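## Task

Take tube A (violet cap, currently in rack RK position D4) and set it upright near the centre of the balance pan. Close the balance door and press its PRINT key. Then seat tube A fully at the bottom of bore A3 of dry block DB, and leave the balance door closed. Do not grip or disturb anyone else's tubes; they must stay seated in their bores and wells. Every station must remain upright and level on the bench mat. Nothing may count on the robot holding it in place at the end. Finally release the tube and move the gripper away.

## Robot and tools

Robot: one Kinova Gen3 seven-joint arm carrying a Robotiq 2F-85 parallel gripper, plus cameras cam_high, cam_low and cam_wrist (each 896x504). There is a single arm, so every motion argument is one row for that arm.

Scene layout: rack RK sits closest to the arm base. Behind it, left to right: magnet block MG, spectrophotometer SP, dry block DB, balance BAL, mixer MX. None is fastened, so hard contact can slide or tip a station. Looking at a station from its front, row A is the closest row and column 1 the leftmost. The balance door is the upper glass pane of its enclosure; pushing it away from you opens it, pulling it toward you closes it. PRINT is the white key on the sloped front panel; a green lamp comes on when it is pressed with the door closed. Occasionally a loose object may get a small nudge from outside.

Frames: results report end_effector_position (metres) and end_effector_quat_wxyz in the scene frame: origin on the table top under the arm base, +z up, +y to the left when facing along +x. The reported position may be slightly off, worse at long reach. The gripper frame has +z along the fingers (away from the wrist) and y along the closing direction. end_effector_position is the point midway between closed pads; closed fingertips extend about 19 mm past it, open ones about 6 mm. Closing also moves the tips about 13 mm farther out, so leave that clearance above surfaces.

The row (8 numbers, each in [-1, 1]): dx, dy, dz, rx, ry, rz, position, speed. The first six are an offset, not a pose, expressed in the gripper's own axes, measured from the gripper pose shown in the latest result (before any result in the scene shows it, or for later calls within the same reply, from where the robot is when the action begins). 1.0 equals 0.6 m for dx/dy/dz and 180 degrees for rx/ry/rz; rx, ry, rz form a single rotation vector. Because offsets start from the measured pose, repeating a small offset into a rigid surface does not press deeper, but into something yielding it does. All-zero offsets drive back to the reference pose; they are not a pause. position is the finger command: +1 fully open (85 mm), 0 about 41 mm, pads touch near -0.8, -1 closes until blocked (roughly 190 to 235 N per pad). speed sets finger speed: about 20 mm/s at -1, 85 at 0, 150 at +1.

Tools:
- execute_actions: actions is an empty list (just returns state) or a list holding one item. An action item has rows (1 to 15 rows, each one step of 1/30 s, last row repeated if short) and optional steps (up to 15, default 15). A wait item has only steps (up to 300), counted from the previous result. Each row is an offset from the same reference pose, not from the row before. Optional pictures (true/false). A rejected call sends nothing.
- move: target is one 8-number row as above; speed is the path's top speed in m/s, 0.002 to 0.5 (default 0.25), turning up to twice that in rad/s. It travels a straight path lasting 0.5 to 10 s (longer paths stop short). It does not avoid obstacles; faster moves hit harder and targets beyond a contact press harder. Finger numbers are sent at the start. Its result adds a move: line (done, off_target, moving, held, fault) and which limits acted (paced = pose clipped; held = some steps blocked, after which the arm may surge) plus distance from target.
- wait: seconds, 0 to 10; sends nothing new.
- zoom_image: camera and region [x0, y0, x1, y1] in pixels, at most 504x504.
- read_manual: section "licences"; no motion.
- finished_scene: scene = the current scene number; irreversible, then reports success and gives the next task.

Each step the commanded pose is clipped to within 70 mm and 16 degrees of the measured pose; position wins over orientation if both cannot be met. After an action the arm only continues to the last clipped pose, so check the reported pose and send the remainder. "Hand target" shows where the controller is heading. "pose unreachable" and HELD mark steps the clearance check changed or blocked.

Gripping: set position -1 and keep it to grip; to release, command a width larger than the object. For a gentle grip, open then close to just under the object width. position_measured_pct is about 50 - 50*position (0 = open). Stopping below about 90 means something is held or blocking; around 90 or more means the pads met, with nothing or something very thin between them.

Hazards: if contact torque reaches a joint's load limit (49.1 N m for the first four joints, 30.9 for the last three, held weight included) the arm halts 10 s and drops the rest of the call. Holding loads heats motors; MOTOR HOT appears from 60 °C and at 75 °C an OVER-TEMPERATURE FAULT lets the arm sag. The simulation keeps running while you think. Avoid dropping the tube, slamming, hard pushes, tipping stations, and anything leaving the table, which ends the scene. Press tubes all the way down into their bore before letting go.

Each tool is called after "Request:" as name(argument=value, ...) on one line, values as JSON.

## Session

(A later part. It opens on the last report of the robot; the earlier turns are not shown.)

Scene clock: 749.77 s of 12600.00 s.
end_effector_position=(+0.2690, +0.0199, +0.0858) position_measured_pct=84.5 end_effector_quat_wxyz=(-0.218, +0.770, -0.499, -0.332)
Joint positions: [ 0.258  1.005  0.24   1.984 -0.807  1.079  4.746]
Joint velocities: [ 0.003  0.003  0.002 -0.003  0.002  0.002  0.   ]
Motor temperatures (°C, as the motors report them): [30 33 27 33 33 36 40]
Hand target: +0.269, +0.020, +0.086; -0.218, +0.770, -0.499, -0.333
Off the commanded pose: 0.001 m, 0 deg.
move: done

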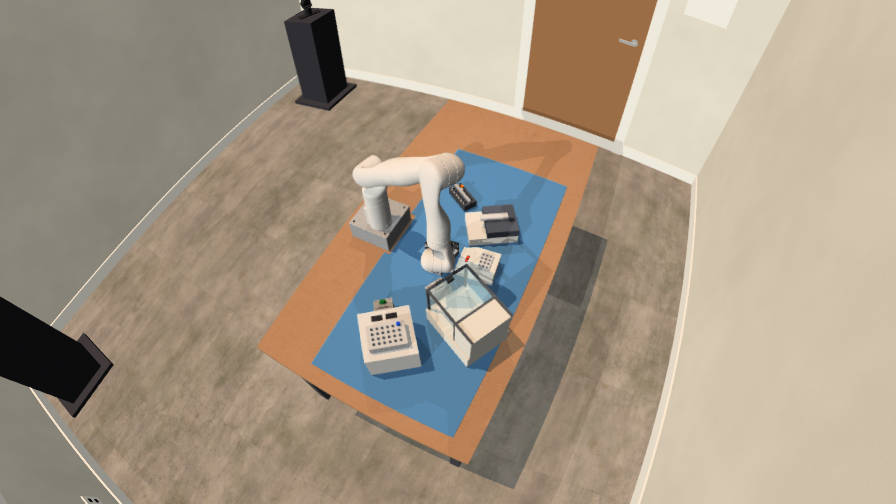

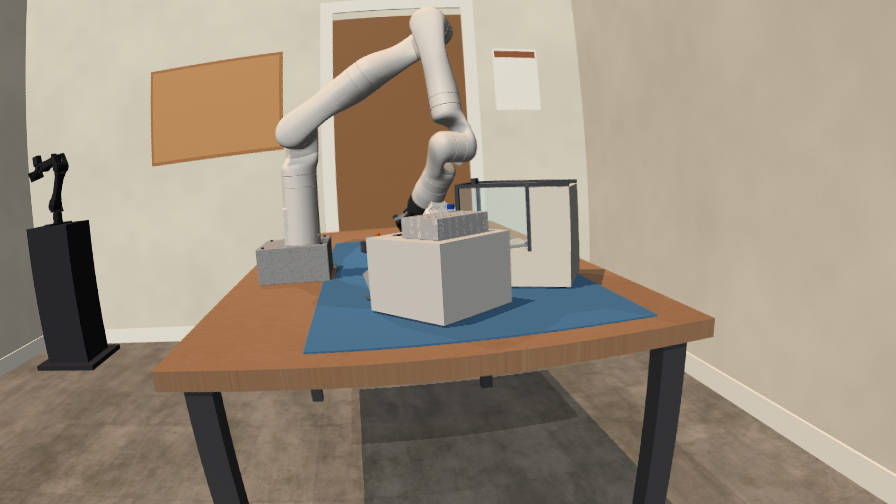

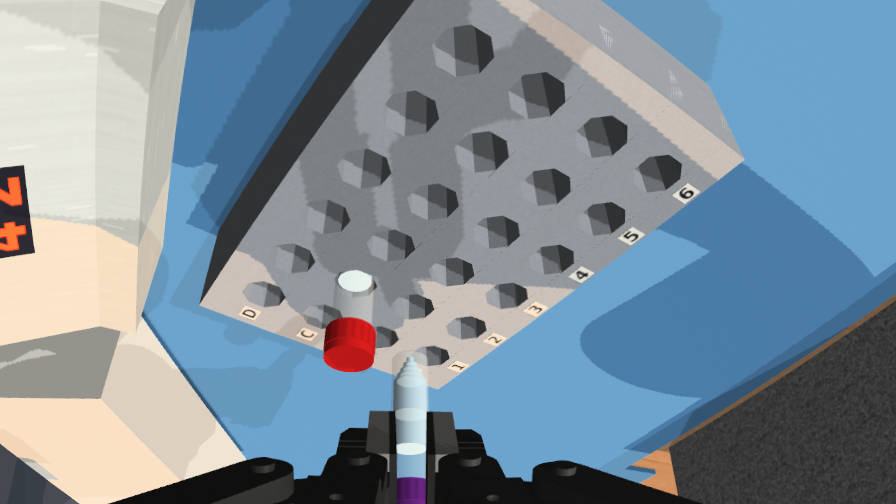

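Request:
move(target=[-0.0059,0.01,0.0224,0,0,0,-1,0], speed=0.012)

Request:
zoom_image(camera="cam_wrist", region=[300,240,520,460])

Scene clock: 765.63 s of 12600.00 s.
end_effector_position=(+0.2586, +0.0285, +0.0791) position_measured_pct=84.5 end_effector_quat_wxyz=(-0.218, +0.770, -0.499, -0.332)
Joint positions: [ 0.257  1.015  0.225  2.023 -0.832  1.036  4.777]
Joint velocities: [ 0.     0.001 -0.002  0.003 -0.002 -0.004  0.002]
Motor temperatures (°C, as the motors report them): [30 33 27 33 33 36 40]
Hand target: +0.259, +0.029, +0.079; -0.218, +0.770, -0.499, -0.332
Off the commanded pose: 0.000 m, 0 deg.
move: done

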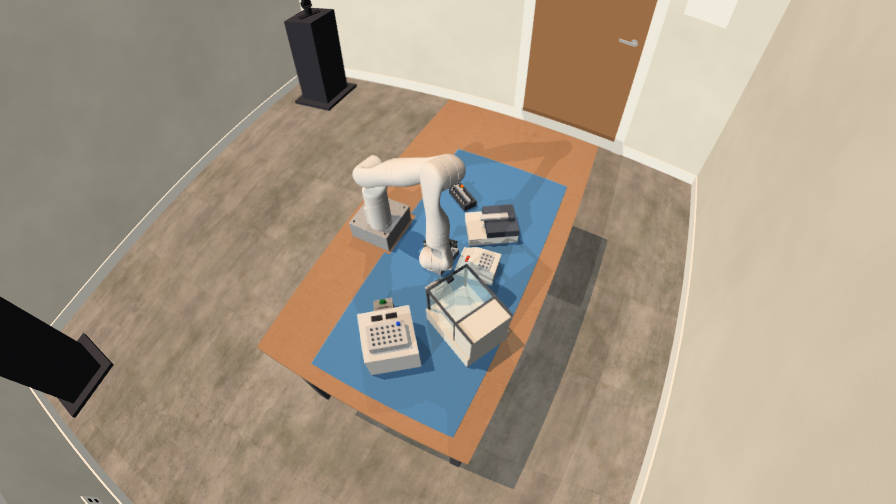

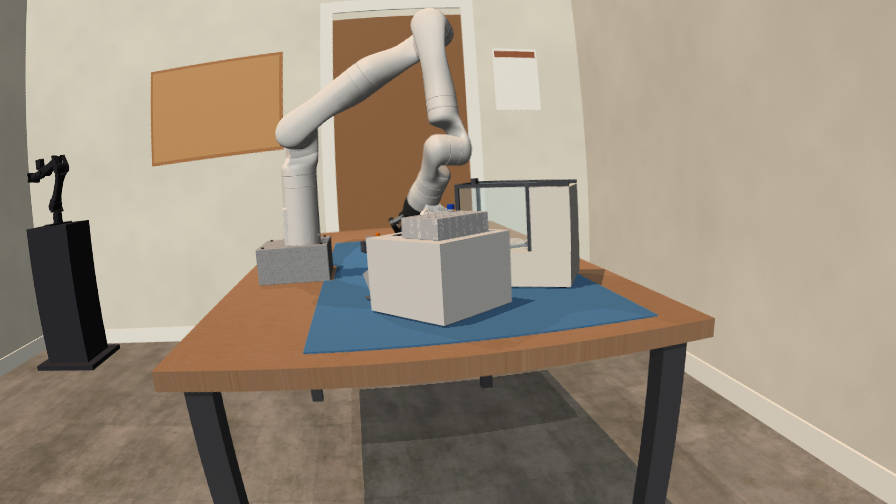

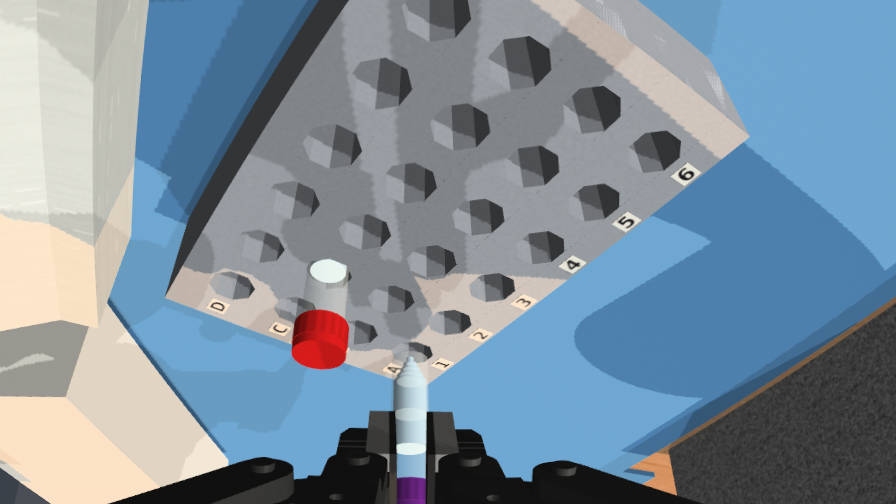

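Region (300, 240, 520, 460) of cam_wrist's 896x504 image, scaled by 2.291.

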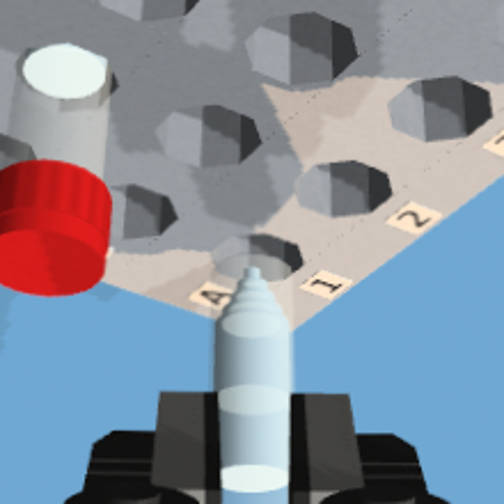

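Request:
move(target=[0.0,0.0017,0.0083,0,0,0,-1,0], speed=0.006)

Request:
zoom_image(camera="cam_wrist", region=[300,240,520,460])

Scene clock: 772.33 s of 12600.00 s.
end_effector_position=(+0.2563, +0.0314, +0.0758) position_measured_pct=84.5 end_effector_quat_wxyz=(-0.218, +0.770, -0.499, -0.332)
Joint positions: [ 0.256  1.022  0.218  2.032 -0.842  1.022  4.786]
Joint velocities: [ 0.     0.001 -0.001  0.002  0.001  0.001  0.001]
Motor temperatures (°C, as the motors report them): [30 33 27 33 33 36 40]
Hand target: +0.256, +0.031, +0.076; -0.218, +0.770, -0.499, -0.332
Off the commanded pose: 0.000 m, 0 deg.
move: done

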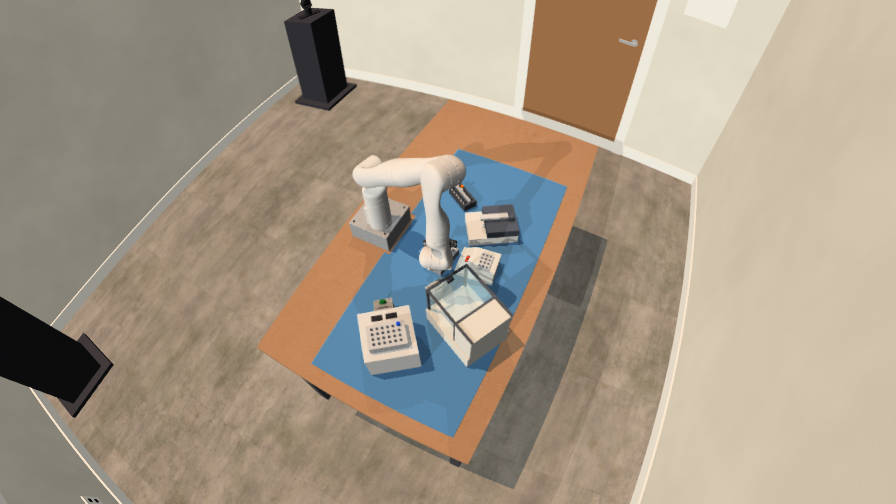

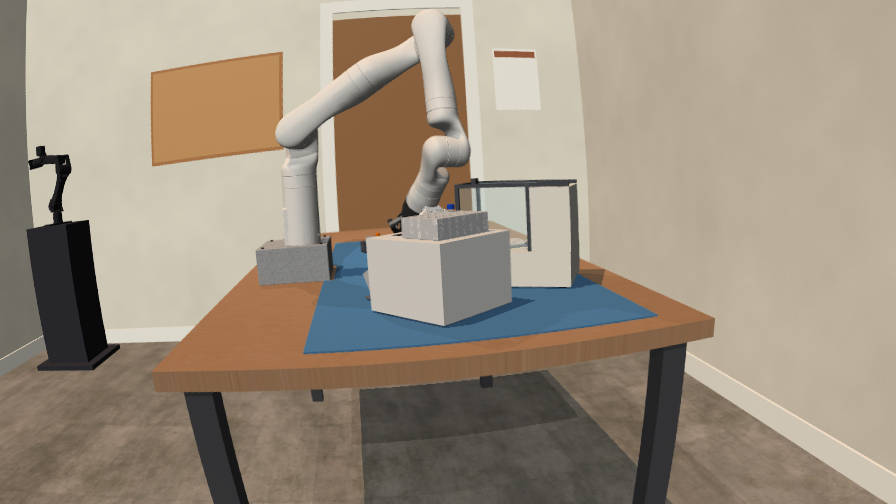

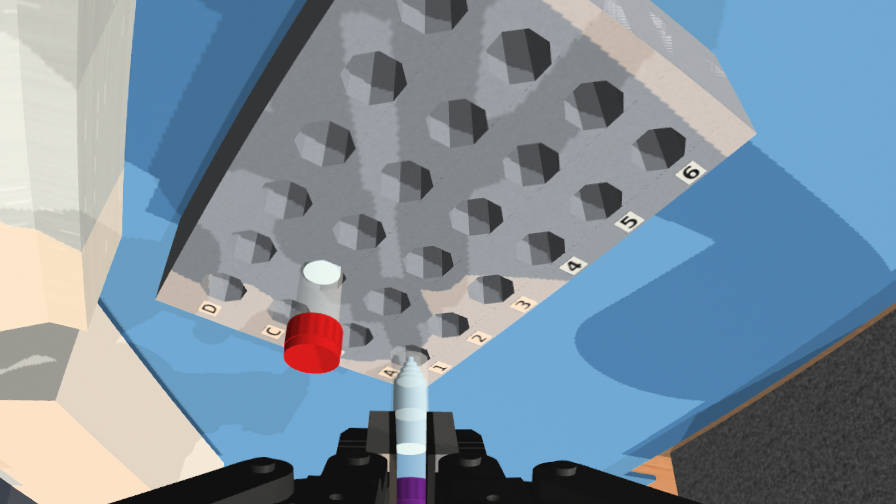

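Region (300, 240, 520, 460) of cam_wrist's 896x504 image, scaled by 2.291.

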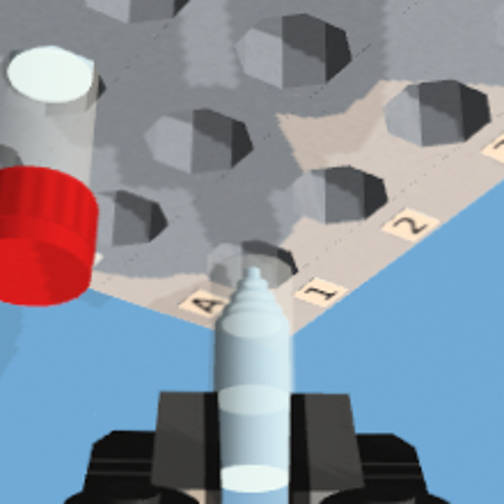

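Request:
move(target=[0.0065,0,0.0075,0,0,0,-1,0], speed=0.004)

Request:
zoom_image(camera="cam_wrist", region=[300,240,520,460])

Scene clock: 778.17 s of 12600.00 s.
end_effector_position=(+0.2560, +0.0321, +0.0700) position_measured_pct=84.5 end_effector_quat_wxyz=(-0.218, +0.770, -0.499, -0.333)
Joint positions: [ 0.258  1.037  0.213  2.029 -0.849  1.012  4.794]
Joint velocities: [ 0.     0.001 -0.001 -0.     0.     0.     0.001]
Motor temperatures (°C, as the motors report them): [30 33 27 33 33 36 40]
Hand target: +0.256, +0.032, +0.070; -0.218, +0.770, -0.499, -0.332
Off the commanded pose: 0.000 m, 0 deg.
move: done

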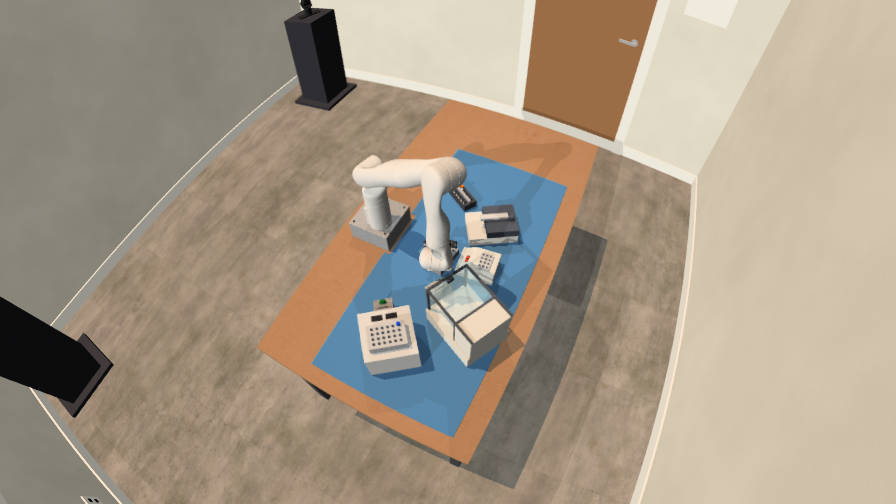

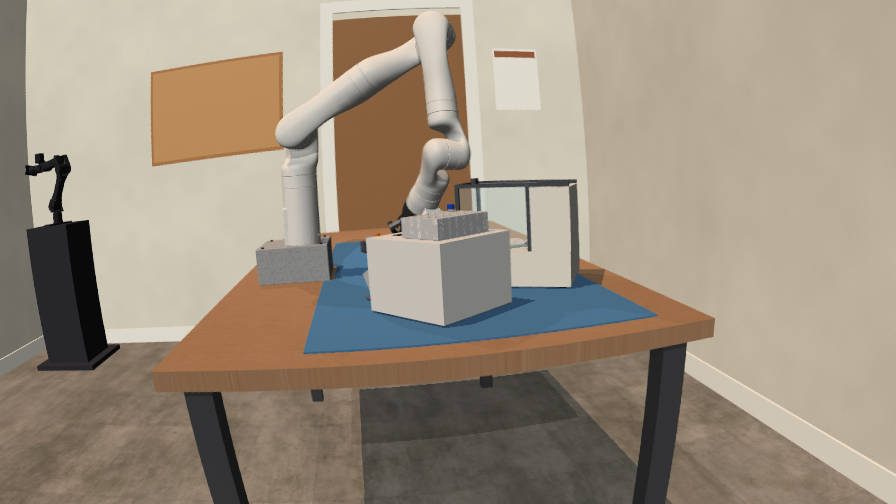

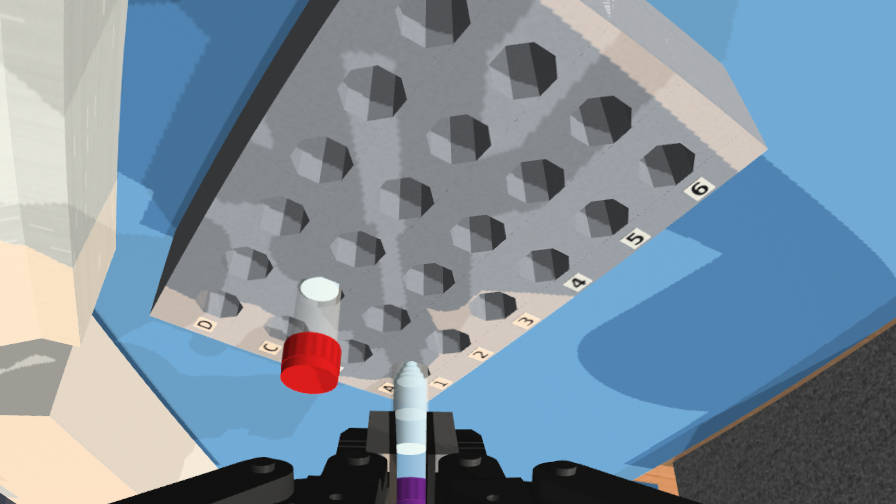

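Region (300, 240, 520, 460) of cam_wrist's 896x504 image, scaled by 2.291.

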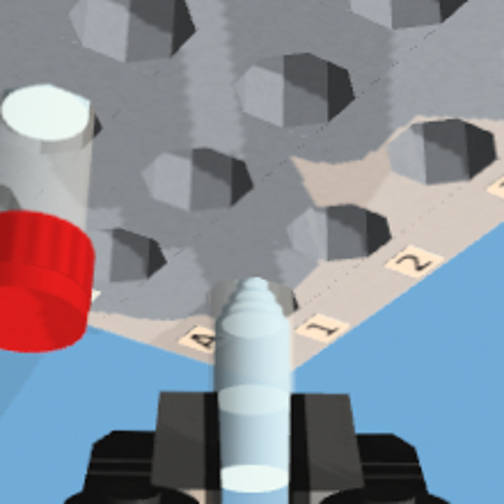

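Entering the hole. Lower further.

Request:
move(target=[0.012,0,0.012,0,0,0,-1,0], speed=0.005)

Scene clock: 782.93 s of 12600.00 s.
end_effector_position=(+0.2560, +0.0324, +0.0598) position_measured_pct=84.5 end_effector_quat_wxyz=(-0.218, +0.770, -0.499, -0.333)
Joint positions: [ 0.262  1.063  0.205  2.021 -0.86   0.997  4.807]
Joint velocities: [ 0.     0.002 -0.001 -0.     0.    -0.     0.   ]
Motor temperatures (°C, as the motors report them): [30 33 27 33 33 36 40]
Hand target: +0.256, +0.032, +0.060; -0.218, +0.770, -0.499, -0.333
Off the commanded pose: 0.000 m, 0 deg.
move: done

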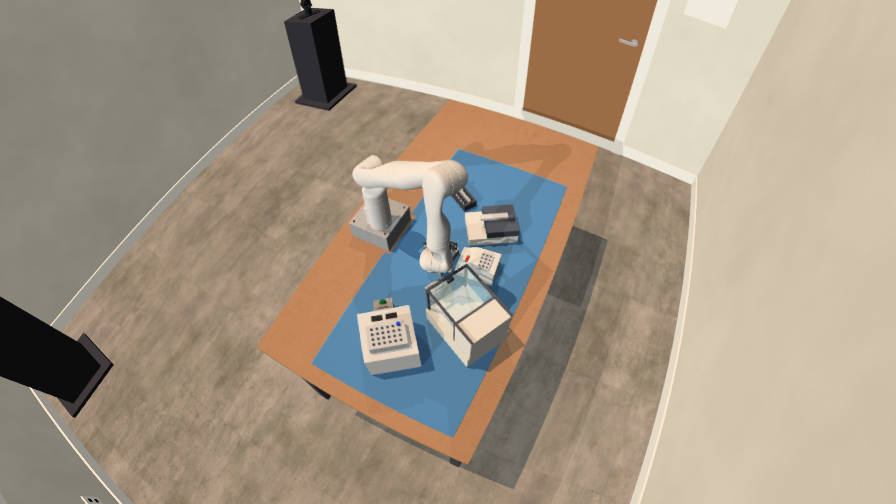

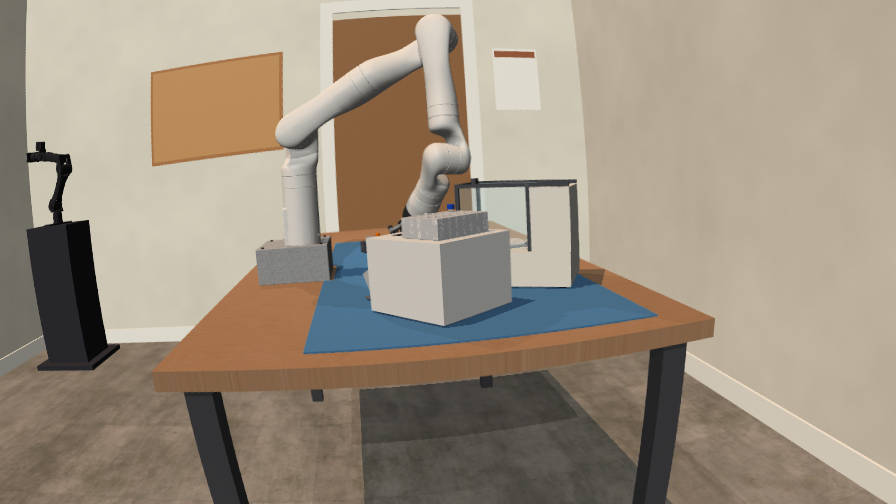

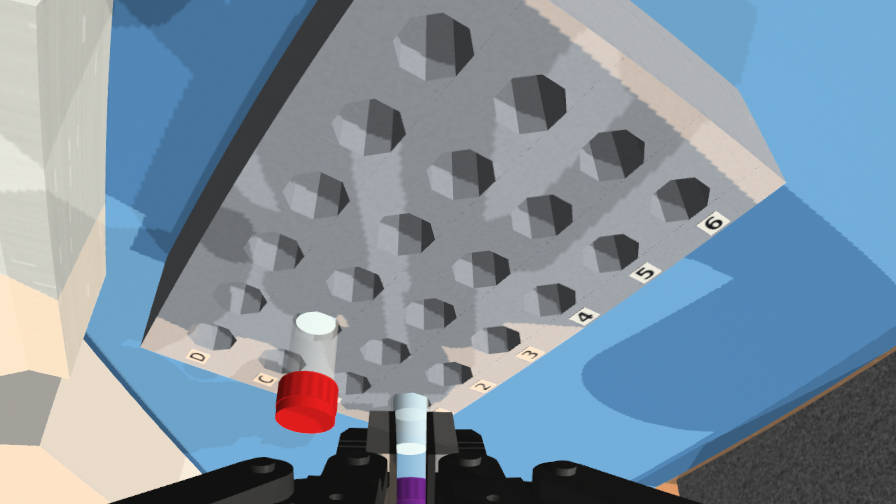

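Request:
move(target=[0,0,0,0,0,0,-0.4,-0.6], speed=0.004)

Request:
move(target=[-0.06,0,-0.06,0,0,0,-0.4,0], speed=0.02)

Scene clock: 787.77 s of 12600.00 s.
end_effector_position=(+0.2560, +0.0324, +0.0598) position_measured_pct=69.8 end_effector_quat_wxyz=(-0.218, +0.770, -0.499, -0.333)
Joint positions: [ 0.262  1.063  0.205  2.021 -0.86   0.997  4.807]
Joint velocities: [-0.     0.    -0.001  0.    -0.001 -0.001 -0.001]
Motor temperatures (°C, as the motors report them): [30 33 27 33 33 36 40]
Hand target: +0.256, +0.032, +0.060; -0.218, +0.770, -0.499, -0.333
Off the commanded pose: 0.000 m, 0 deg.
move: done

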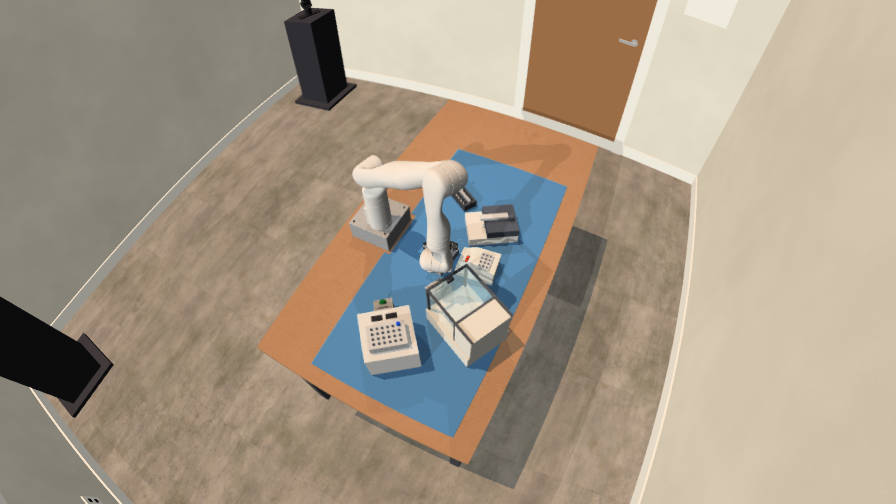

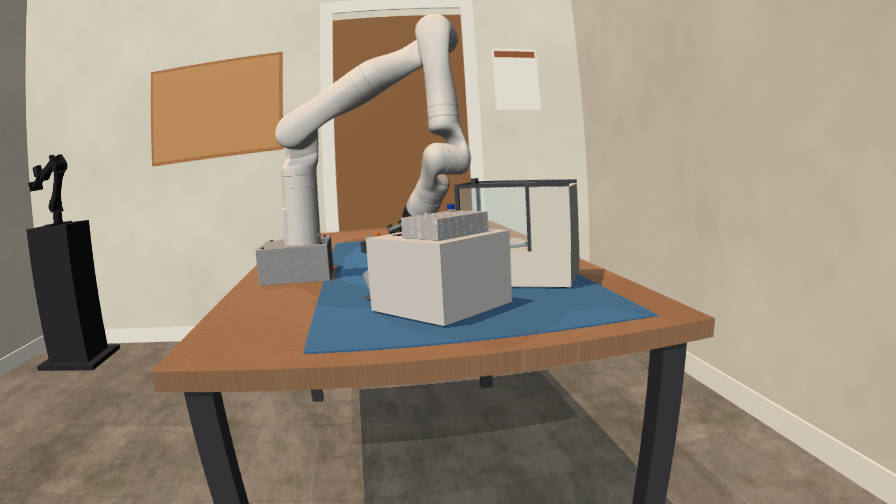

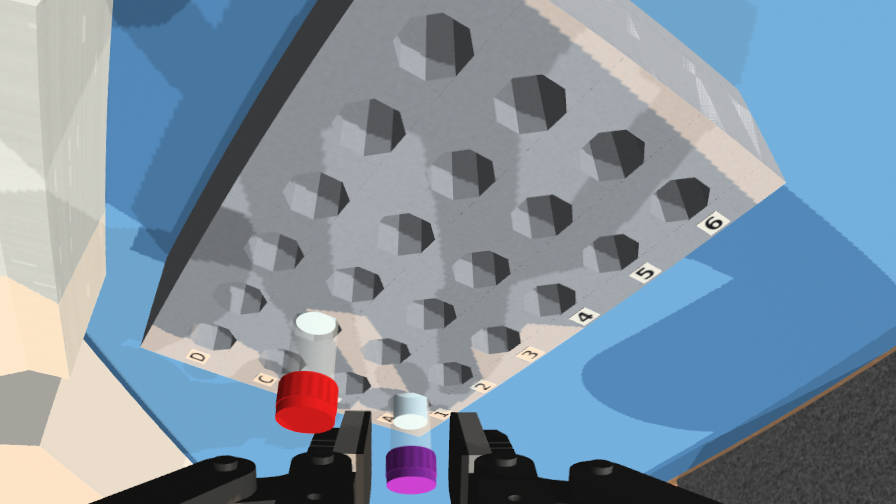

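Scene clock: 790.57 s of 12600.00 s.
end_effector_position=(+0.2562, +0.0309, +0.1105) position_measured_pct=69.8 end_effector_quat_wxyz=(-0.218, +0.770, -0.499, -0.333)
Joint positions: [ 0.24   0.934  0.246  2.052 -0.802  1.08   4.738]
Joint velocities: [-0.001 -0.005  0.003  0.001  0.002  0.005 -0.002]
Motor temperatures (°C, as the motors report them): [30 33 27 33 33 36 40]
Hand target: +0.256, +0.031, +0.111; -0.219, +0.770, -0.499, -0.333
Off the commanded pose: 0.000 m, 0 deg.
move: done

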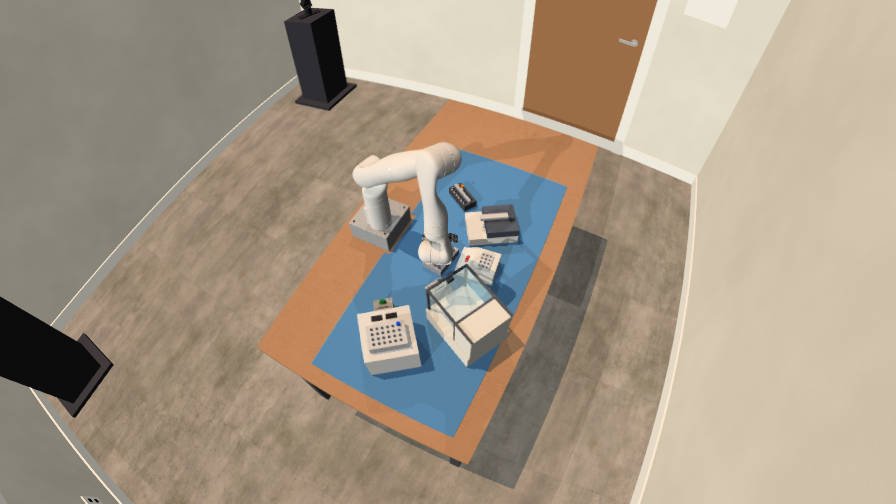

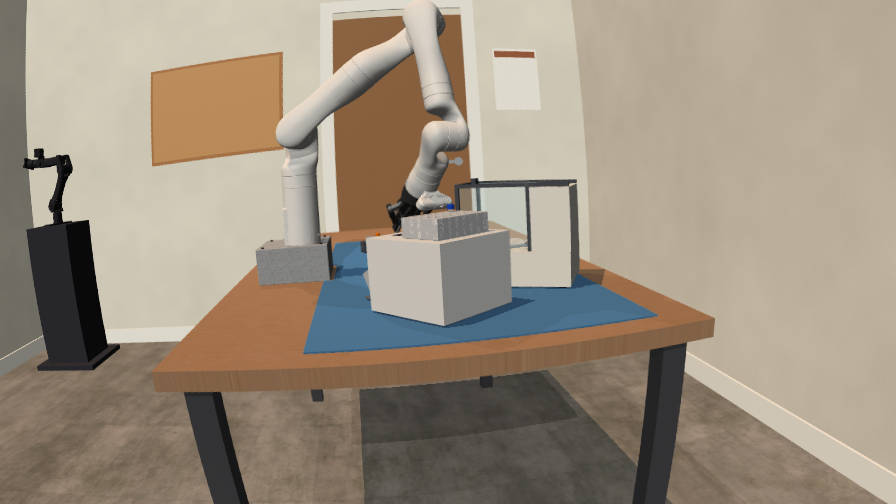

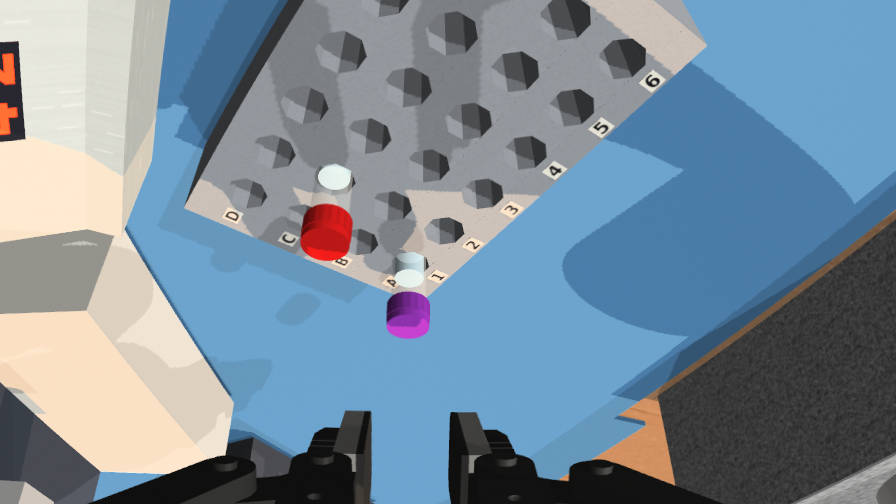

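Request:
move(target=[-0.2,0,-0.2,0,0.25,0,-0.4,0], speed=0.2)

Scene clock: 799.90 s of 12600.00 s.
end_effector_position=(+0.2563, +0.0245, +0.2789) position_measured_pct=69.8 end_effector_quat_wxyz=(-0.011, +0.838, -0.545, -0.013)
Joint positions: [-0.584  0.043  0.463  2.24  -0.07   0.872  3.477]
Joint velocities: [-0.01  -0.008 -0.012  0.001  0.012 -0.    -0.02 ]
Motor temperatures (°C, as the motors report them): [30 33 27 33 33 36 40]
Hand target: +0.256, +0.025, +0.279; -0.011, +0.839, -0.544, -0.013
Off the commanded pose: 0.002 m, 0 deg.
move: done

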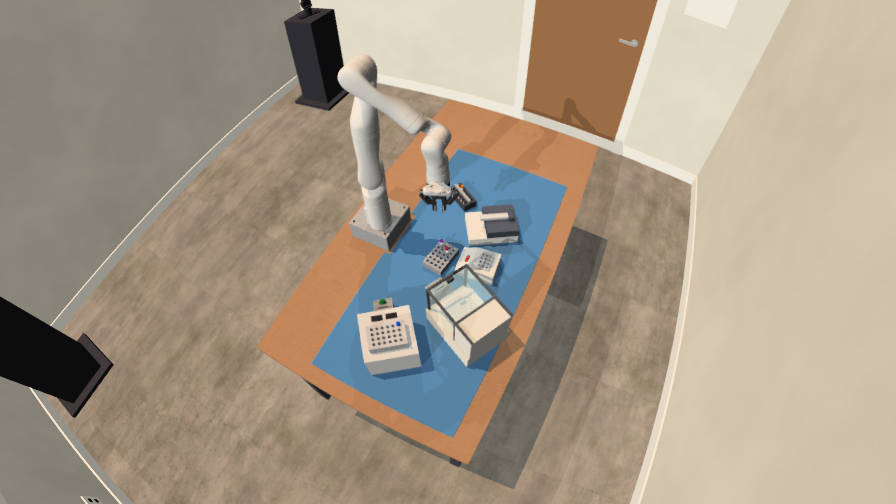

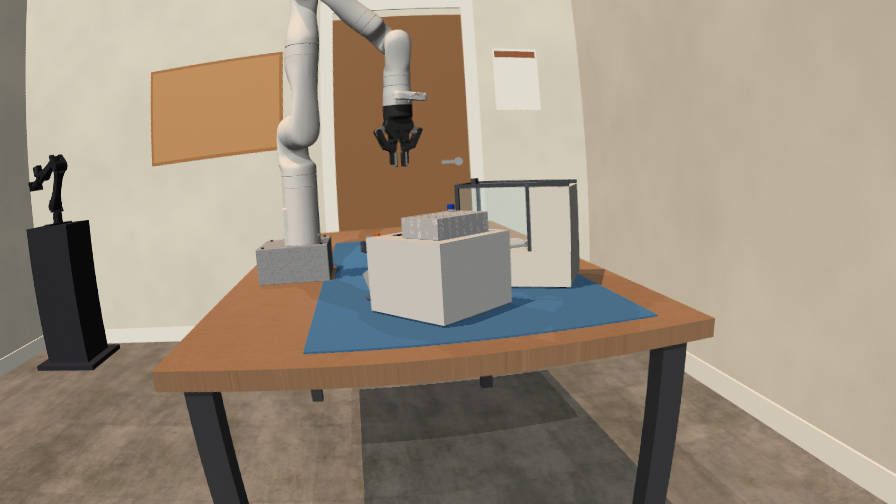

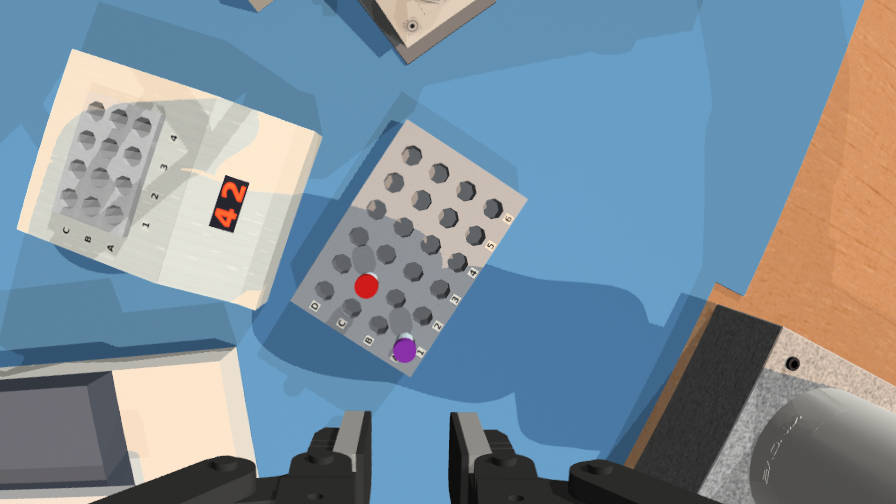

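Request:
move(target=[0.2,-0.1,-0.083,0,0,0,-1,0], speed=0.2)

Scene clock: 811.20 s of 12600.00 s.
end_effector_position=(+0.3607, -0.0610, +0.3256) position_measured_pct=91.7 end_effector_quat_wxyz=(-0.012, +0.839, -0.544, -0.013)
Joint positions: [-0.331  0.251  0.583  1.851 -0.188  1.105  3.879]
Joint velocities: [ 0.01   0.013  0.003 -0.007 -0.004  0.006  0.007]
Motor temperatures (°C, as the motors report them): [30 33 27 33 33 36 40]
Hand target: +0.361, -0.061, +0.325; -0.012, +0.838, -0.545, -0.013
Off the commanded pose: 0.002 m, 0 deg.
move: done

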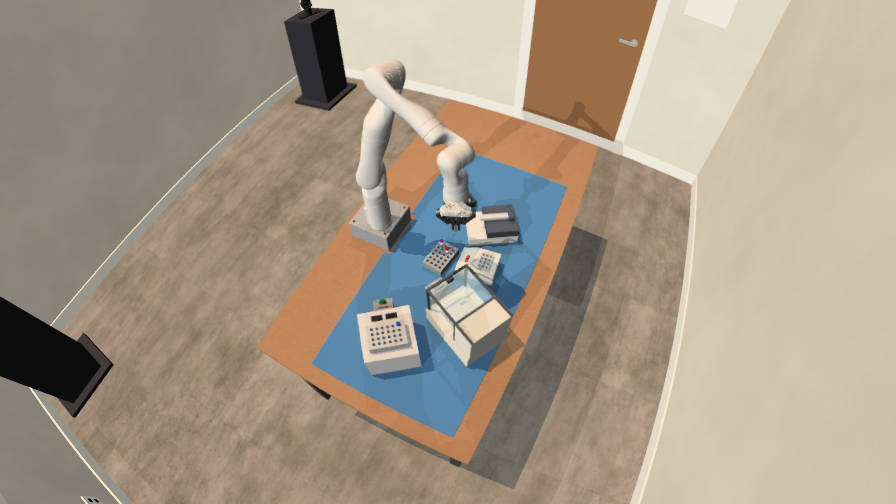

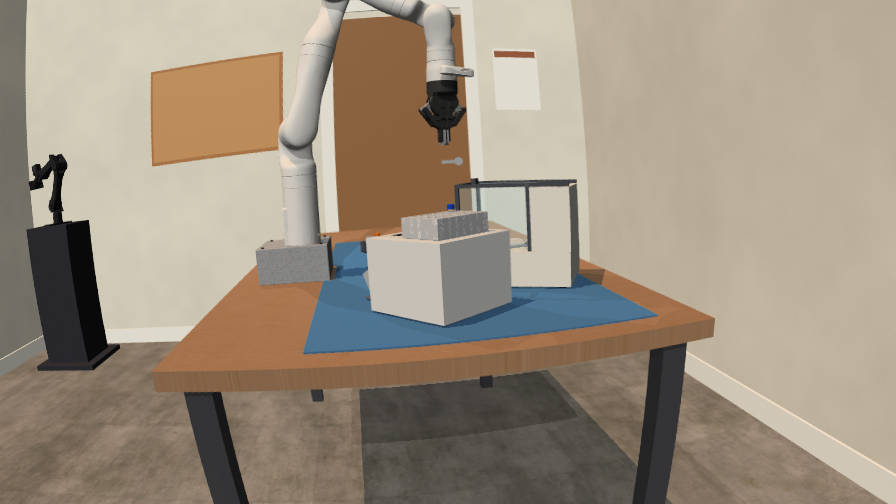

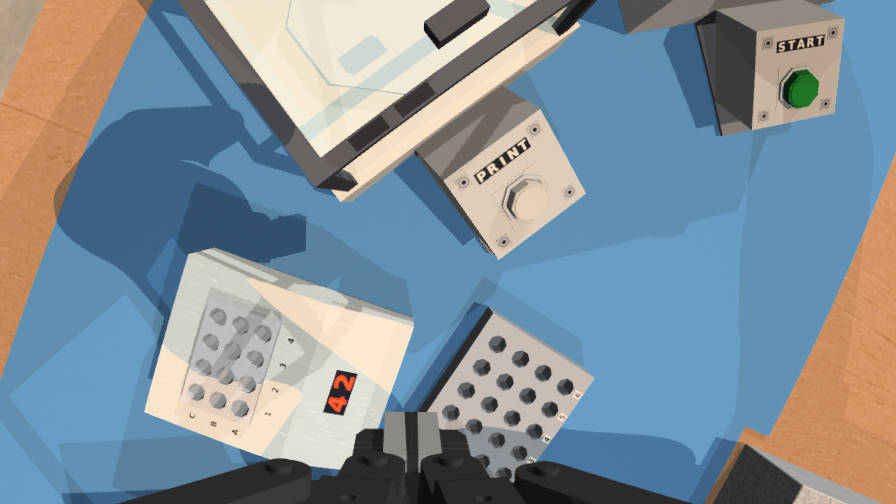

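Request:
move(target=[0.189,0.061,0.06,0,0,-0.2,-1,0], speed=0.15)

Scene clock: 827.27 s of 12600.00 s.
end_effector_position=(+0.3740, -0.1776, +0.2861) position_measured_pct=91.7 end_effector_quat_wxyz=(-0.016, +0.966, -0.259, -0.008)
Joint positions: [ 0.073  0.408  0.471  1.768 -0.24   1.044  4.819]
Joint velocities: [ 0.009  0.004  0.002 -0.002 -0.003 -0.     0.011]
Motor temperatures (°C, as the motors report them): [30 33 27 33 33 36 40]
Hand target: +0.374, -0.178, +0.286; -0.016, +0.966, -0.259, -0.008
Off the commanded pose: 0.001 m, 0 deg.
move: done

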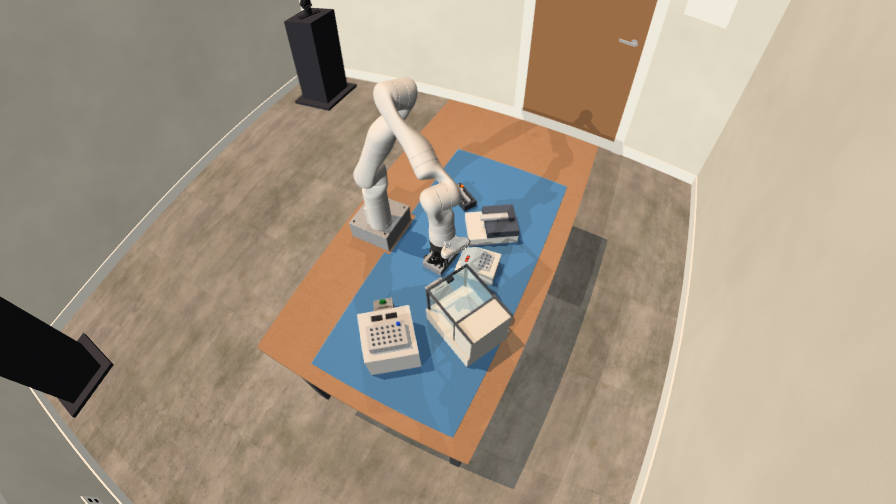

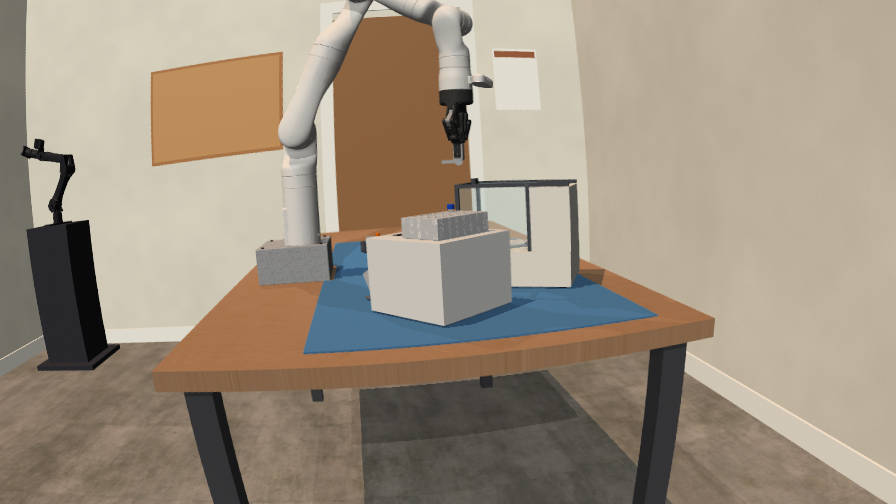

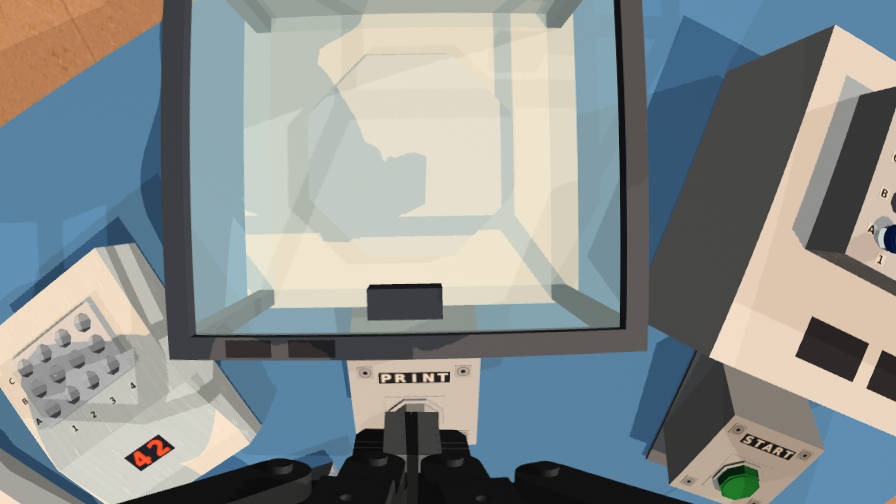

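Request:
move(target=[0.0133,0,0.07,0,0,0,-1,0], speed=0.05)

Scene clock: 840.80 s of 12600.00 s.
end_effector_position=(+0.3807, -0.1801, +0.2442) position_measured_pct=91.7 end_effector_quat_wxyz=(-0.016, +0.966, -0.259, -0.008)
Joint positions: [ 0.099  0.483  0.445  1.81  -0.284  0.934  4.858]
Joint velocities: [ 0.002  0.004 -0.002  0.    -0.003 -0.002  0.   ]
Motor temperatures (°C, as the motors report them): [30 33 27 33 33 36 40]
Hand target: +0.381, -0.180, +0.244; -0.015, +0.966, -0.259, -0.008
Off the commanded pose: 0.000 m, 0 deg.
move: done

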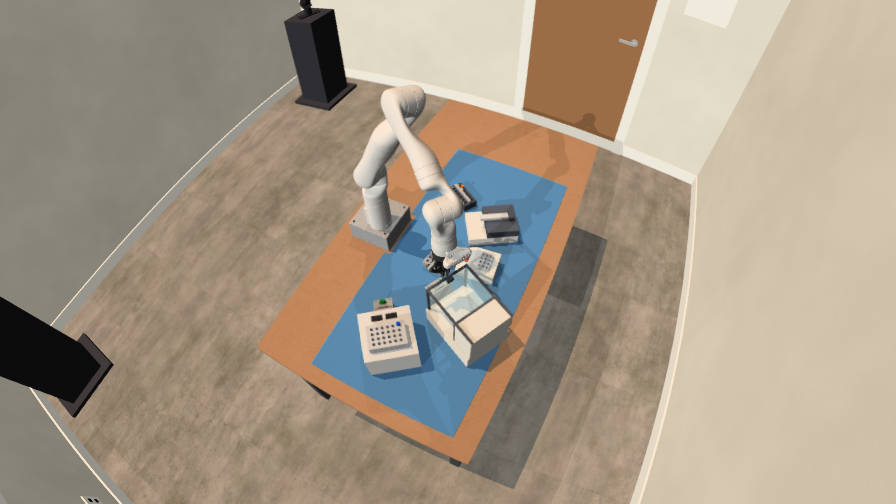

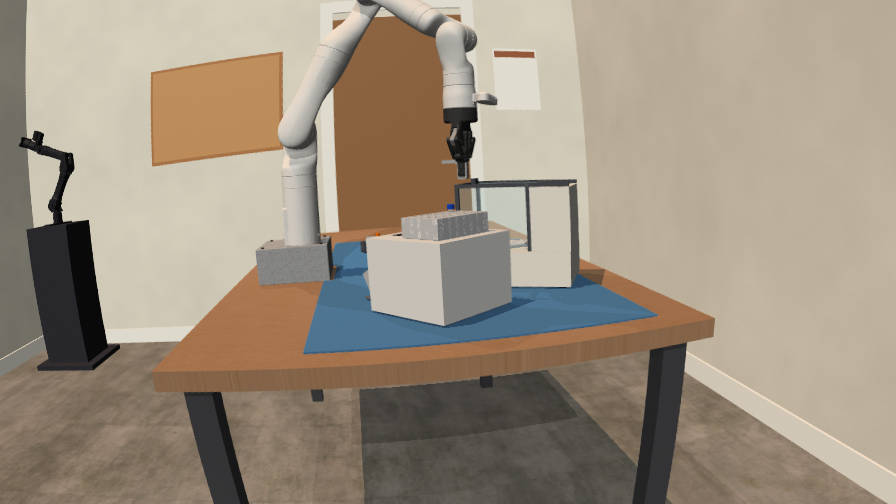

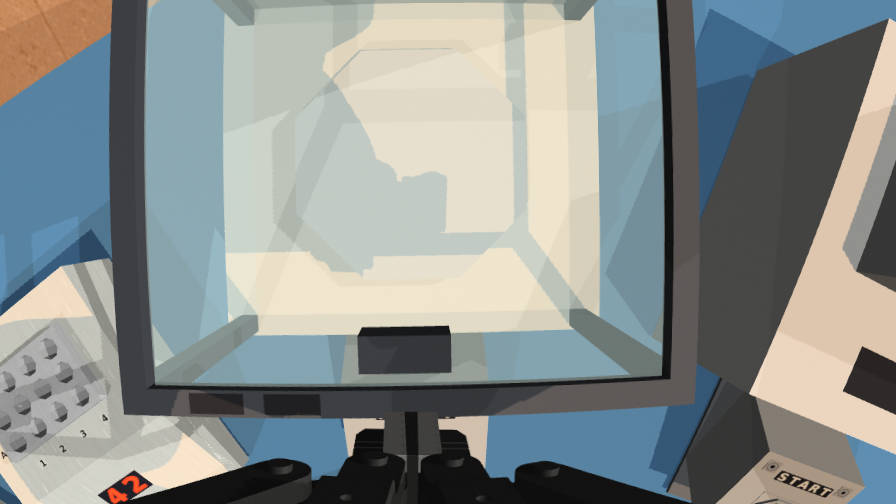

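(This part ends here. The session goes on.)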